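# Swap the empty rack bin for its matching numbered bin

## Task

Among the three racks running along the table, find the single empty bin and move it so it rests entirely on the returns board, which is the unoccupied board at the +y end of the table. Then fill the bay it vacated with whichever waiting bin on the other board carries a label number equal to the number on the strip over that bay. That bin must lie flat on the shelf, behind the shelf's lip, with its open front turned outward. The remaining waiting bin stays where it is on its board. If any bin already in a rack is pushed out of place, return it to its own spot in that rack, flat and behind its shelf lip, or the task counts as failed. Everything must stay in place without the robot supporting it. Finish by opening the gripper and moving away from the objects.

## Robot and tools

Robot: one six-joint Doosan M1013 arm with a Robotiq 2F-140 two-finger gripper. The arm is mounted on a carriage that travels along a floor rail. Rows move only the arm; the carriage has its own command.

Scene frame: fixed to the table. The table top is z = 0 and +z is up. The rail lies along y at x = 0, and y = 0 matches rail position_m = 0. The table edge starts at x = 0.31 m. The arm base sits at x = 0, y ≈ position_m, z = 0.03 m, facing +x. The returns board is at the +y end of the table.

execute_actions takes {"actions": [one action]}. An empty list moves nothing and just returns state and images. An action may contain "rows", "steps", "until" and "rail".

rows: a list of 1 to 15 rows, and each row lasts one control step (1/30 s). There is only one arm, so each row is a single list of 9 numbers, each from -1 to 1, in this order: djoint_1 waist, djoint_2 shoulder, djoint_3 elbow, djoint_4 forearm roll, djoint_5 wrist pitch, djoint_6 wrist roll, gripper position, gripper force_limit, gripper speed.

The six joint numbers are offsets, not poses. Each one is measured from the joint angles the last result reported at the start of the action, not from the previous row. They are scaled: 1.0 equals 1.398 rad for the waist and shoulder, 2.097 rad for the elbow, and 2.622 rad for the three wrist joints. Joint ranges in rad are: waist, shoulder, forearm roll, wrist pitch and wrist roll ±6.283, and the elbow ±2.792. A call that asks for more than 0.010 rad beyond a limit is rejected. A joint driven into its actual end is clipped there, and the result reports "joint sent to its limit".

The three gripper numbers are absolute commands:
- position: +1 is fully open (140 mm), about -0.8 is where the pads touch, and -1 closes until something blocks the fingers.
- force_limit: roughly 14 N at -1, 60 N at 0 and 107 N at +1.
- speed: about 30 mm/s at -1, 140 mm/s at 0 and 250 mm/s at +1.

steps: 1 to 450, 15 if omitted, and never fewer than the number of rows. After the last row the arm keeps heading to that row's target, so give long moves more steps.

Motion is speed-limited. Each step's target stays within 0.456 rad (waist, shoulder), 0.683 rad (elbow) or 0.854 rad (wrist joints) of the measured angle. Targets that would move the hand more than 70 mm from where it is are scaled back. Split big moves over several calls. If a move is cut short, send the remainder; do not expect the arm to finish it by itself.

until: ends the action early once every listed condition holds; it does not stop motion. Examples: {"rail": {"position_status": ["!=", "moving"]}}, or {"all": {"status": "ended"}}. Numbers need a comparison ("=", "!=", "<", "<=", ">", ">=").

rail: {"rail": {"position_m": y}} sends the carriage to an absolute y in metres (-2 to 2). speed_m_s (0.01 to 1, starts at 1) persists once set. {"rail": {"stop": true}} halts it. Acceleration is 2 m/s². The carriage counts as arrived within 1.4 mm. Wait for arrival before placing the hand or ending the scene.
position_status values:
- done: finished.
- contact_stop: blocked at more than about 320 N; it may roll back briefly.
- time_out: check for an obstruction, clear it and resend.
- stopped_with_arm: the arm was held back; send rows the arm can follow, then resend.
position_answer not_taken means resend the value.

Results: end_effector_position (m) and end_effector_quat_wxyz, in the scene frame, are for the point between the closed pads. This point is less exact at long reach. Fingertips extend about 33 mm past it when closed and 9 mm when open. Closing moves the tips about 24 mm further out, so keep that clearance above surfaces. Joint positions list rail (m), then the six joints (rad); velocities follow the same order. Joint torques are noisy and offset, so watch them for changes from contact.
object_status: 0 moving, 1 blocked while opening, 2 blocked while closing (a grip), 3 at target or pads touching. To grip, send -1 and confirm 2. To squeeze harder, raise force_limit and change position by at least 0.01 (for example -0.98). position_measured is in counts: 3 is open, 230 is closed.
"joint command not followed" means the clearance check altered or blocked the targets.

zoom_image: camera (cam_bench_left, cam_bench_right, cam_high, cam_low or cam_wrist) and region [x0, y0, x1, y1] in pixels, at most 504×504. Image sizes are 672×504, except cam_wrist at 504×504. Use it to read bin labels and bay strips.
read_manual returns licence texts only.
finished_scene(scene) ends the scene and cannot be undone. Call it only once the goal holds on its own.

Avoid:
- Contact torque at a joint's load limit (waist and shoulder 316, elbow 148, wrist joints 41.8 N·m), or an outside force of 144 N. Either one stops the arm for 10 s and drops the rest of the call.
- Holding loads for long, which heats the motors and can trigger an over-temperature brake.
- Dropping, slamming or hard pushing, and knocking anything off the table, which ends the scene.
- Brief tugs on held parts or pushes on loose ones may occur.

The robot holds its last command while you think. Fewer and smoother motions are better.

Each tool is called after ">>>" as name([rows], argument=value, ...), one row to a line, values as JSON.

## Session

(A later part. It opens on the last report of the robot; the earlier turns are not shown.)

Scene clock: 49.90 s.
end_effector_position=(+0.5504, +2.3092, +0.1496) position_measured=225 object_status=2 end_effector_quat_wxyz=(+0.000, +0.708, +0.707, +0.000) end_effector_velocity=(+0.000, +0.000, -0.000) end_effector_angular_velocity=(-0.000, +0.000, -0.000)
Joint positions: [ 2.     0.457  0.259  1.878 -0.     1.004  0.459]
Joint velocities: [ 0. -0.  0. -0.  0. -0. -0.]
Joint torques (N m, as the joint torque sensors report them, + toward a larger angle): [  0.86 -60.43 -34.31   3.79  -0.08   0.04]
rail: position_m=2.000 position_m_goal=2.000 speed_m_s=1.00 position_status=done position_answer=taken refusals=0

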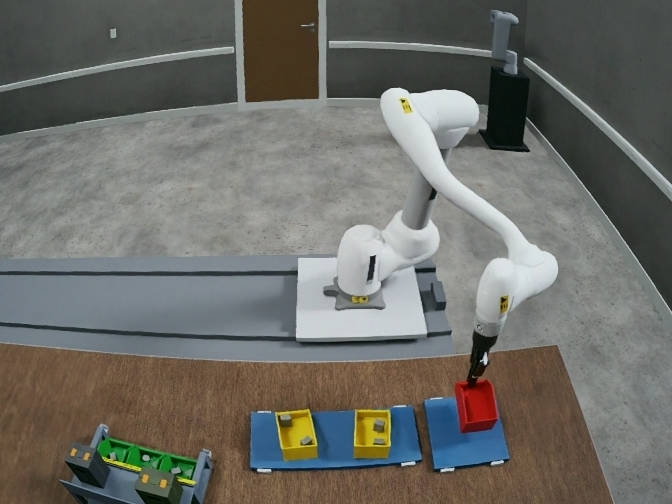

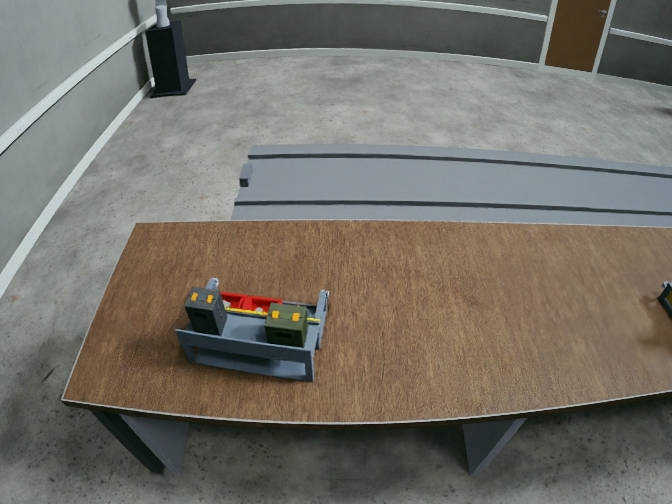

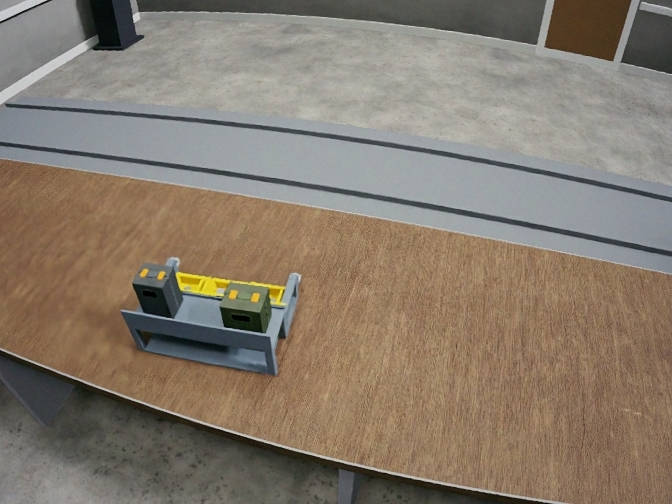

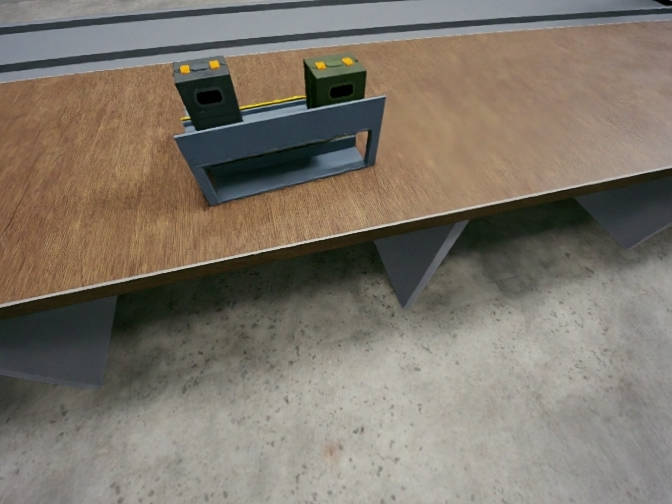

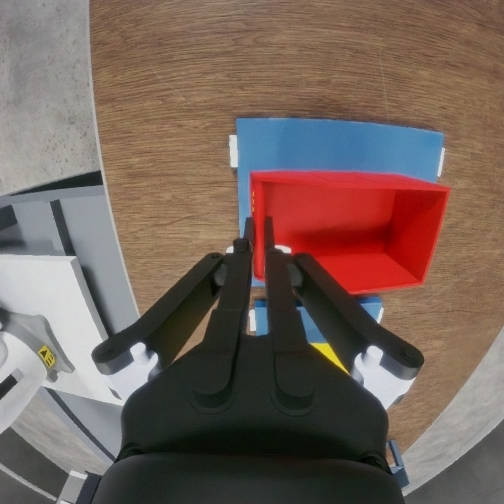

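>>> execute_actions([
  {"rows":[[0,0.0777,0.0125,0,-0.051,0,-0.98,1,-0.6]],"steps":25},
])

>>> execute_actions([
  {"rows":[[0,0.004,0.0017,0,-0.0034,0,-0.98,1,-0.6]],"steps":12},
])

Scene clock: 61.63 s.
end_effector_position=(+0.5660, +2.3168, +0.0753) position_measured=225 object_status=2 end_effector_quat_wxyz=(-0.000, +0.708, +0.707, -0.001) end_effector_velocity=(-0.000, -0.000, -0.000) end_effector_angular_velocity=(-0.000, +0.000, +0.000)
Joint positions: [ 2.     0.457  0.358  1.902 -0.     0.884  0.459]
Joint velocities: [ 0. -0.  0.  0. -0.  0.  0.]
Joint torques (N m, as the joint torque sensors report them, + toward a larger angle): [  1.27 -64.45 -29.24   3.51   0.03   0.19]
FORCE FAULT: contact force on the arm reached its limit, and the arm stopped for 10 seconds. The contact can be on any part of the arm, not only on its tool. The arm's remaining commands of this call were not run. The arm holds still and accepts commands again. Move the arm away from the contact; if what it grips holds it there, let go first. Pushing or pulling that hard again can fault the arm again.
rail: position_m=2.000 position_m_goal=2.000 speed_m_s=1.00 position_status=done position_answer=taken refusals=0

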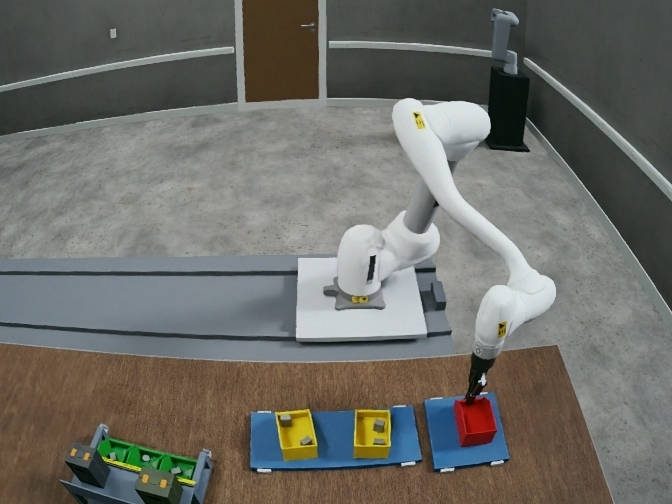

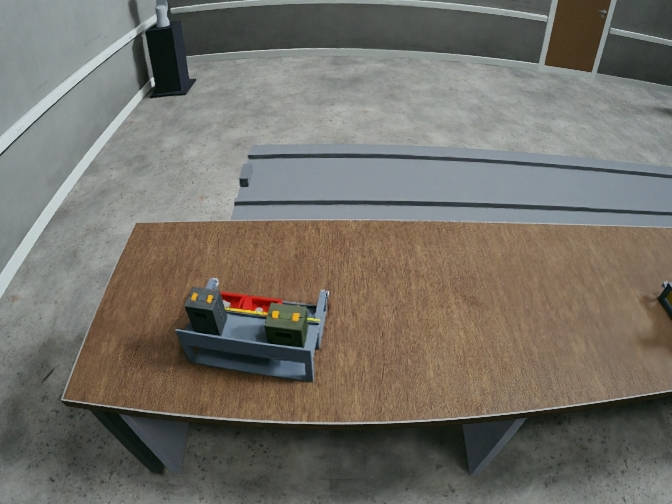

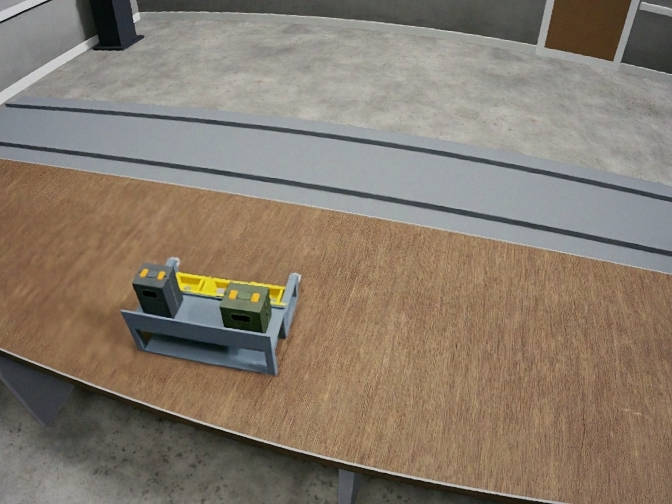

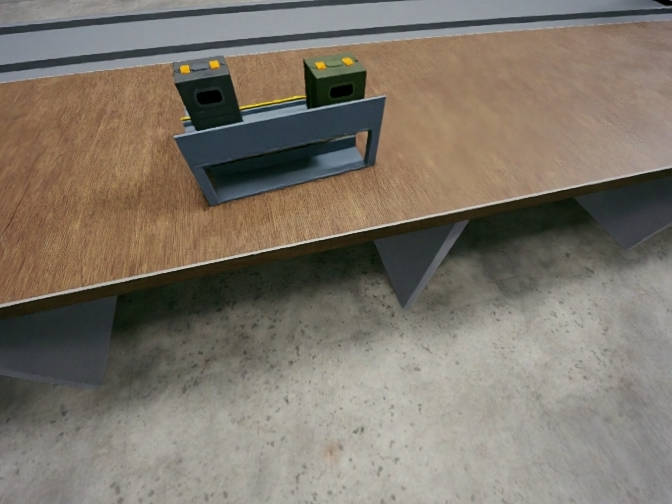

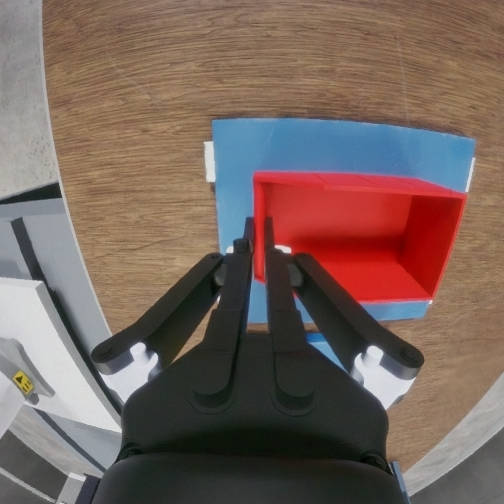

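Scene clock: 71.73 s.
end_effector_position=(+0.5664, +2.3170, +0.0751) position_measured=225 object_status=2 end_effector_quat_wxyz=(-0.000, +0.708, +0.707, -0.001) end_effector_velocity=(+0.000, -0.000, -0.000) end_effector_angular_velocity=(-0.000, +0.000, -0.000)
Joint positions: [ 2.     0.457  0.359  1.901 -0.     0.884  0.459]
Joint velocities: [ 0. -0.  0. -0. -0.  0.  0.]
Joint torques (N m, as the joint torque sensors report them, + toward a larger angle): [ -0.42 -51.71 -25.94   3.3   -2.98  -0.04]
FORCE FAULT: contact force on the arm reached its limit, and the arm stopped for 10 seconds. The contact can be on any part of the arm, not only on its tool. The arm's remaining commands of this call were not run. The arm holds still and accepts commands again. Move the arm away from the contact; if what it grips holds it there, let go first. Pushing or pulling that hard again can fault the arm again.
rail: position_m=2.000 position_m_goal=2.000 speed_m_s=1.00 position_status=done position_answer=taken refusals=0

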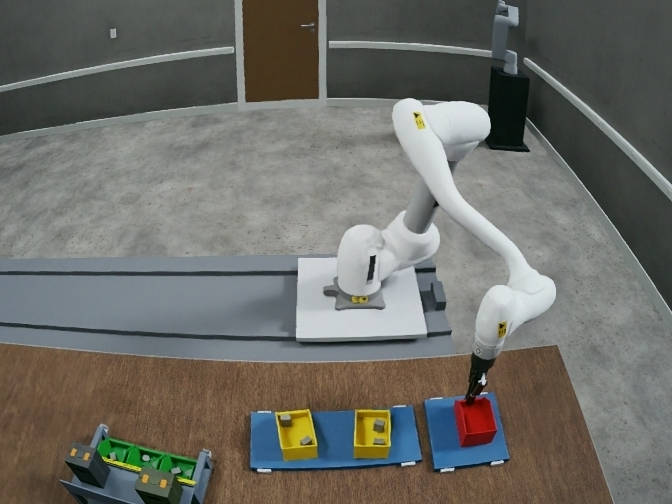

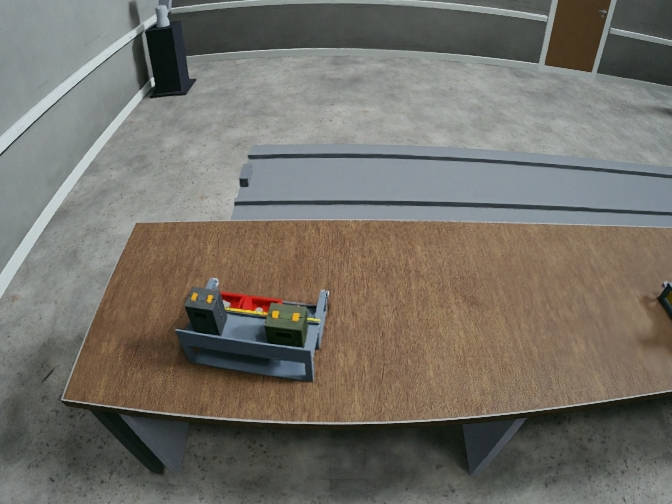

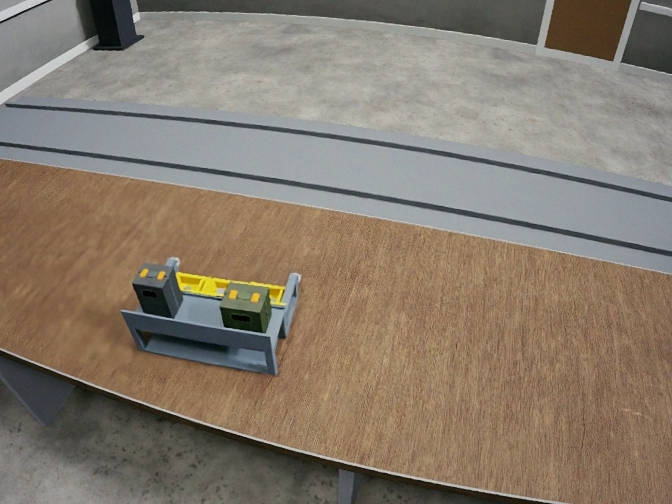

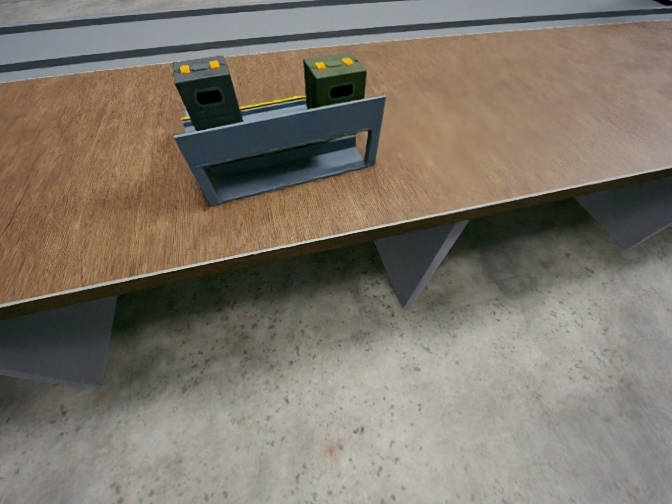

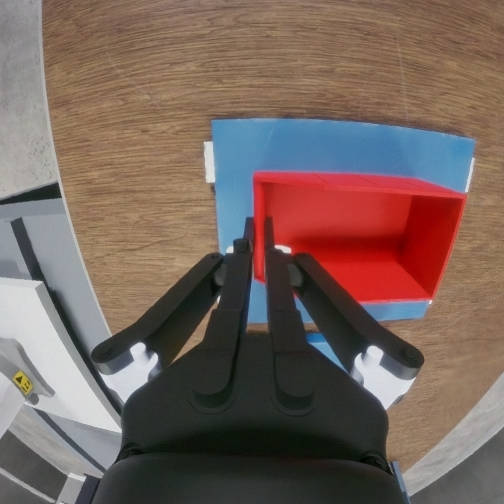

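>>> execute_actions([
  {"rows":[[0,0,0,0,0,0,-0.4,0,0]],"steps":10},
])

>>> execute_actions([
  {"rows":[[0,-0.0715,-0.011,0,0.046,0,-0.4,0,0]],"steps":15},
])

>>> execute_actions([
  {"rail":{"position_m":1.97},"rows":[[-0.327,-0.244,0.1116,0,-0.06,-0.175,1,0,0]],"steps":35},
])

>>> zoom_image(camera="cam_wrist", region=[180,120,400,340])

Scene clock: 75.97 s.
end_effector_position=(+0.5664, +2.3170, +0.0751) position_measured=179 object_status=0 end_effector_quat_wxyz=(-0.000, +0.708, +0.707, -0.001) end_effector_velocity=(+0.000, +0.000, +0.000) end_effector_angular_velocity=(+0.000, -0.000, +0.000)
Joint positions: [ 2.     0.457  0.359  1.901 -0.     0.884  0.459]
Joint velocities: [ 0.  0. -0. -0.  0. -0. -0.]
Joint torques (N m, as the joint torque sensors report them, + toward a larger angle): [  0.85 -66.3  -31.18   3.39   0.14   0.11]
rail: position_m=2.000 position_m_goal=2.000 speed_m_s=1.00 position_status=done position_answer=taken refusals=0

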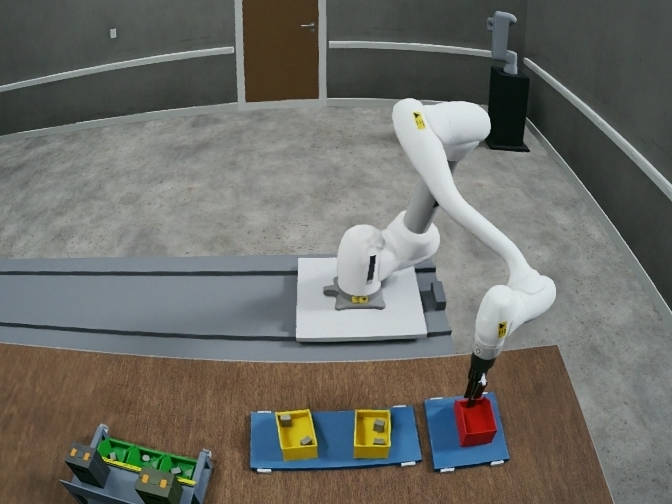

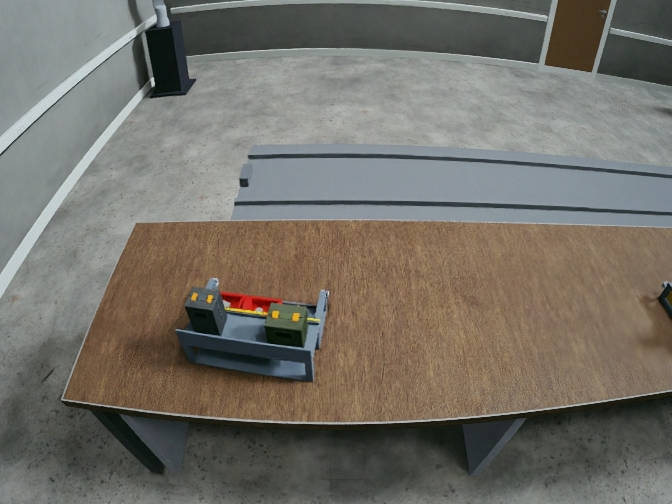

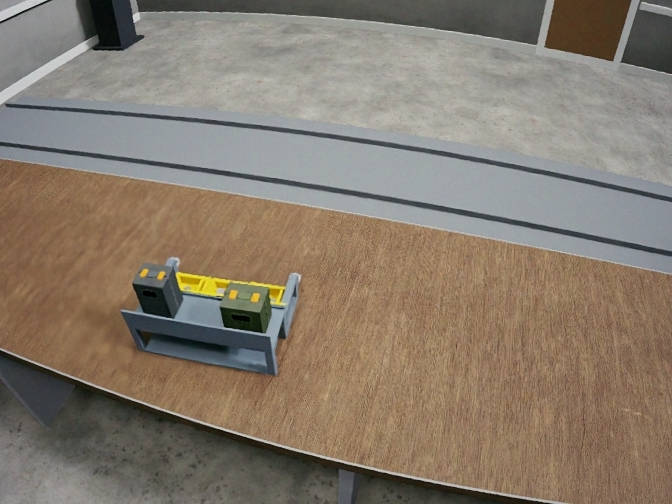

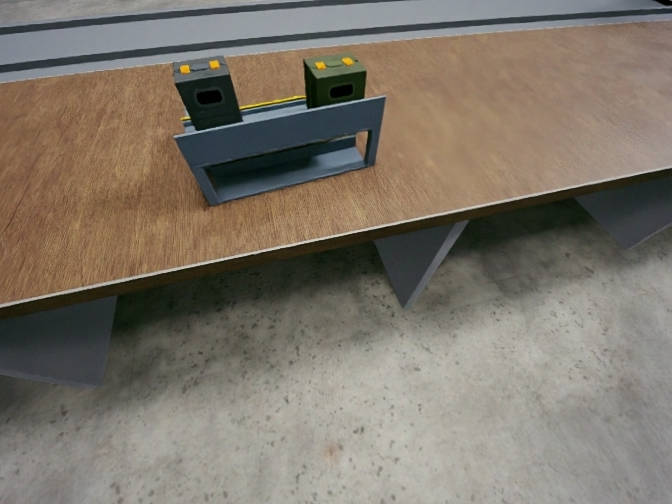

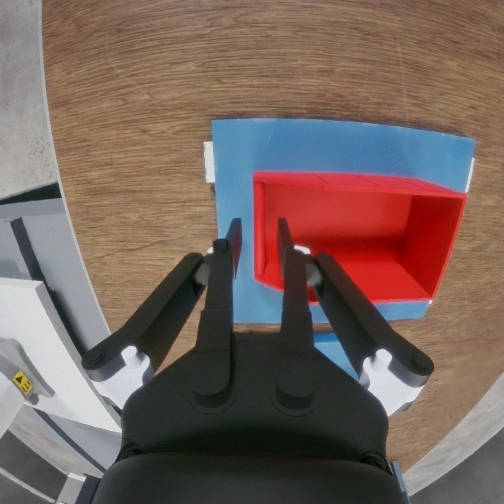

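Scene clock: 76.47 s.
end_effector_position=(+0.5504, +2.3091, +0.1494) position_measured=179 object_status=3 end_effector_quat_wxyz=(+0.000, +0.708, +0.707, +0.000) end_effector_velocity=(-0.000, -0.000, +0.001) end_effector_angular_velocity=(+0.000, -0.001, -0.000)
Joint positions: [ 2.     0.457  0.259  1.878 -0.     1.004  0.459]
Joint velocities: [ 0.     0.    -0.002 -0.001  0.     0.002  0.   ]
Joint torques (N m, as the joint torque sensors report them, + toward a larger angle): [  1.24 -60.66 -34.44   3.99   0.42   0.06]
rail: position_m=2.000 position_m_goal=2.000 speed_m_s=1.00 position_status=done position_answer=taken refusals=0

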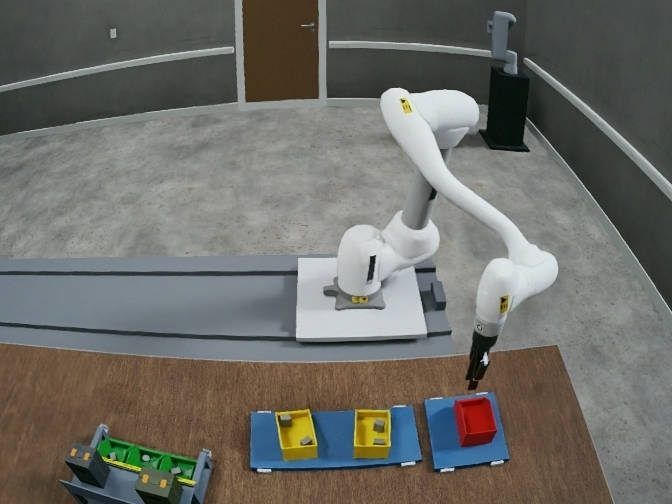

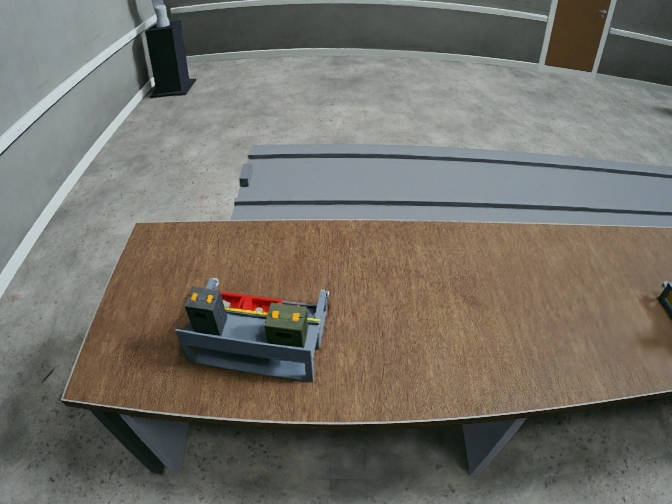

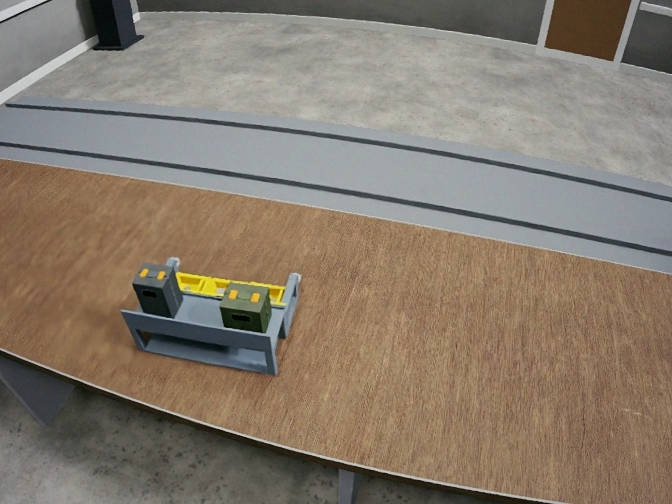

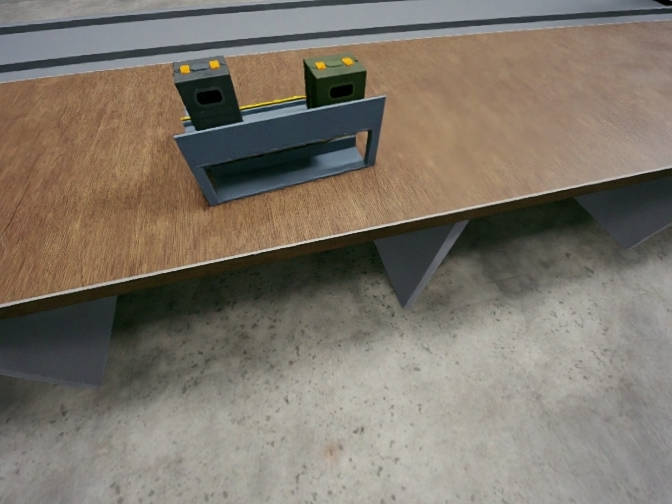

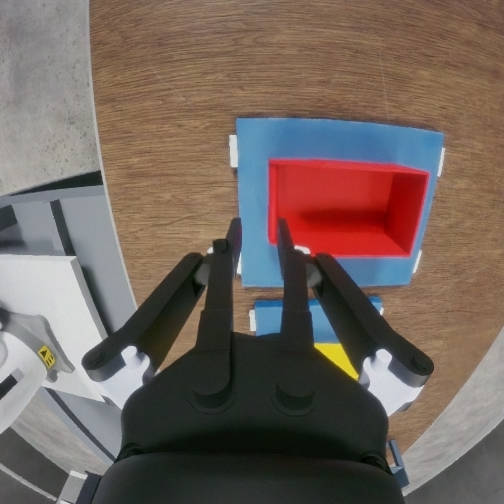

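Scene clock: 77.63 s.
end_effector_position=(+0.5370, +2.0044, +0.2316) position_measured=3 object_status=3 end_effector_quat_wxyz=(+0.093, +0.701, +0.701, +0.093) end_effector_velocity=(-0.000, -0.000, +0.000) end_effector_angular_velocity=(-0.000, -0.000, -0.000)
Joint positions: [ 1.97   0.    -0.082  2.112 -0.     0.847 -0.   ]
Joint velocities: [ 0. -0. -0.  0. -0. -0. -0.]
Joint torques (N m, as the joint torque sensors report them, + toward a larger angle): [  0.83 -28.36 -36.71   4.    -0.59   0.13]
rail: position_m=1.970 position_m_goal=1.970 speed_m_s=1.00 position_status=done position_answer=taken refusals=0

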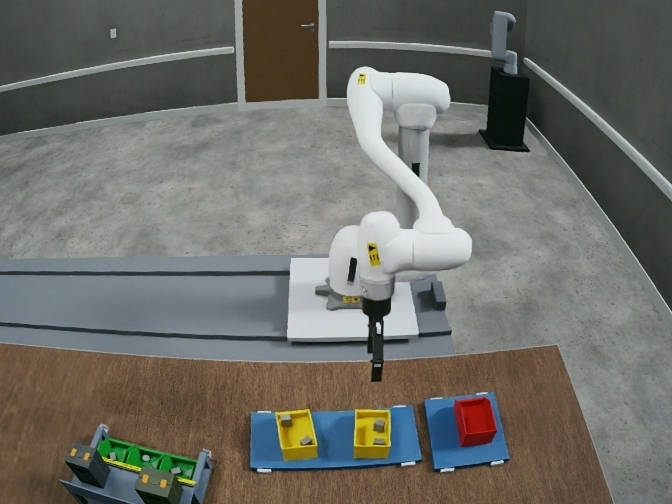

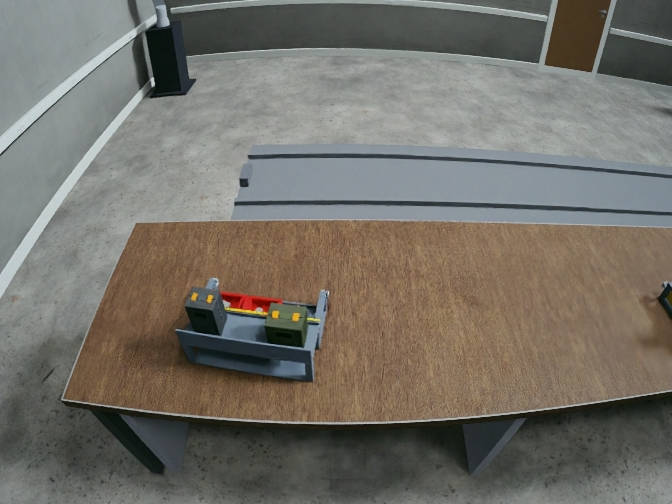

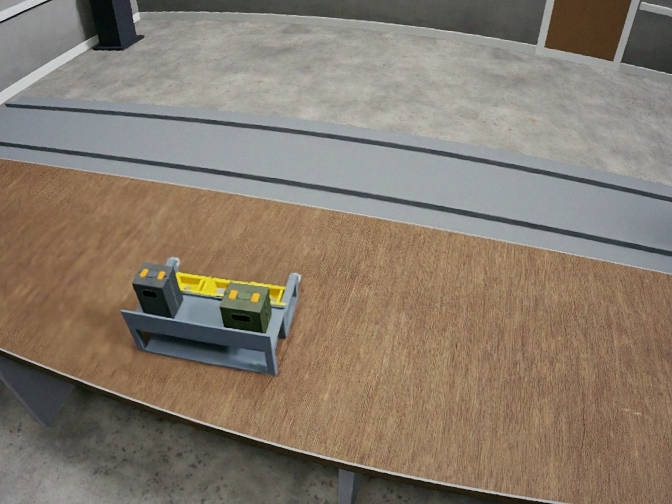

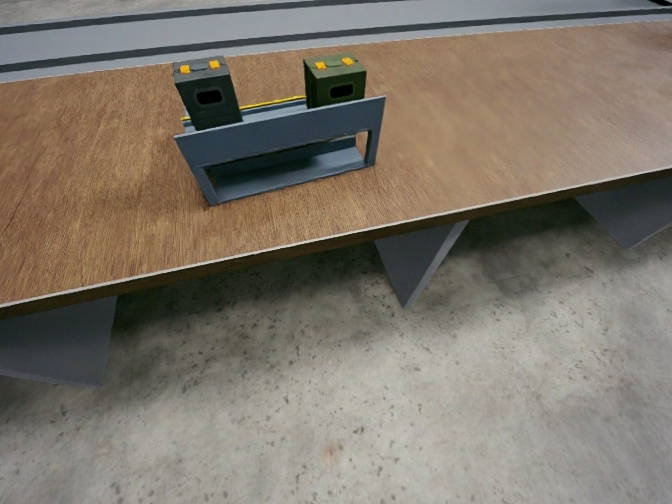

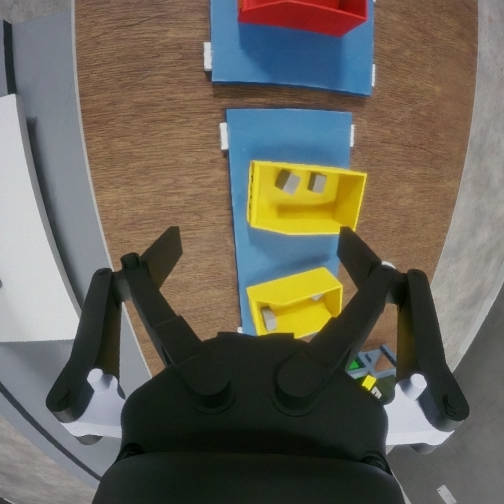

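Region (180, 120, 400, 340) of cam_wrist's 504x504 image, scaled by 2.291, with more detail than that image has.

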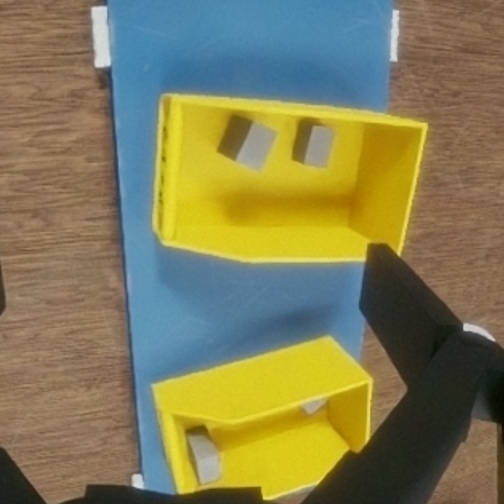

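>>> execute_actions([
  {"rows":[[0,0.21,-0.0515,0,0.03,0.03,-0.3,0,0]],"steps":30},
])

Scene clock: 80.70 s.
end_effector_position=(+0.5769, +2.0044, +0.1202) position_measured=167 object_status=3 end_effector_quat_wxyz=(+0.000, +0.734, +0.679, +0.000) end_effector_velocity=(-0.000, +0.000, -0.000) end_effector_angular_velocity=(-0.000, +0.000, -0.000)
Joint positions: [ 1.97   0.     0.211  2.004 -0.     0.926  0.079]
Joint velocities: [ 0. -0.  0. -0. -0.  0.  0.]
Joint torques (N m, as the joint torque sensors report them, + toward a larger angle): [  1.36 -54.12 -32.07   3.73   0.16   0.04]
rail: position_m=1.970 position_m_goal=1.970 speed_m_s=1.00 position_status=done position_answer=taken refusals=0

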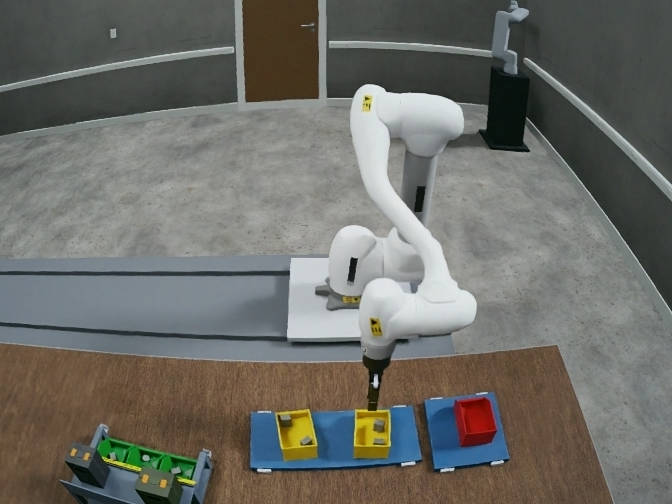

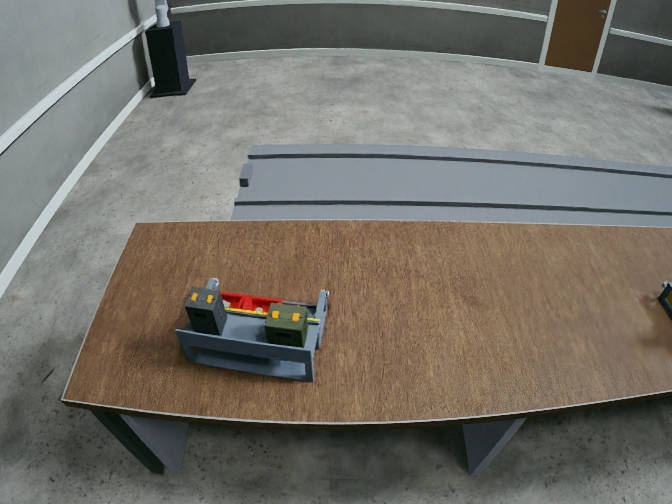

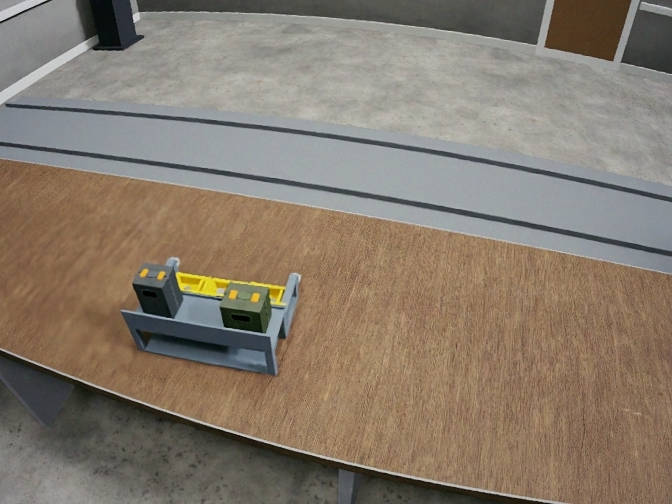

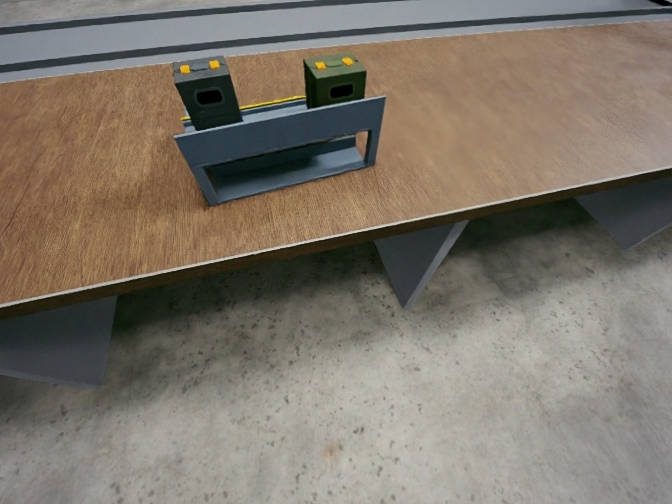

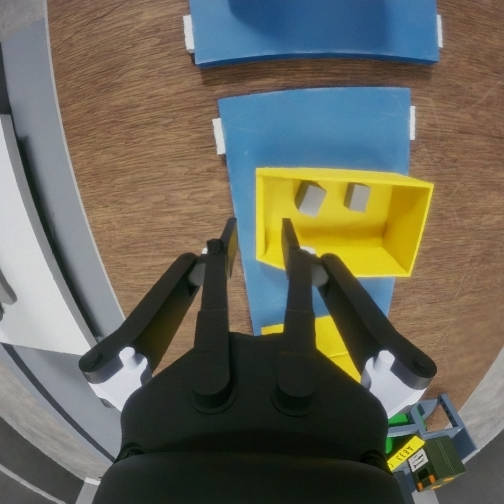

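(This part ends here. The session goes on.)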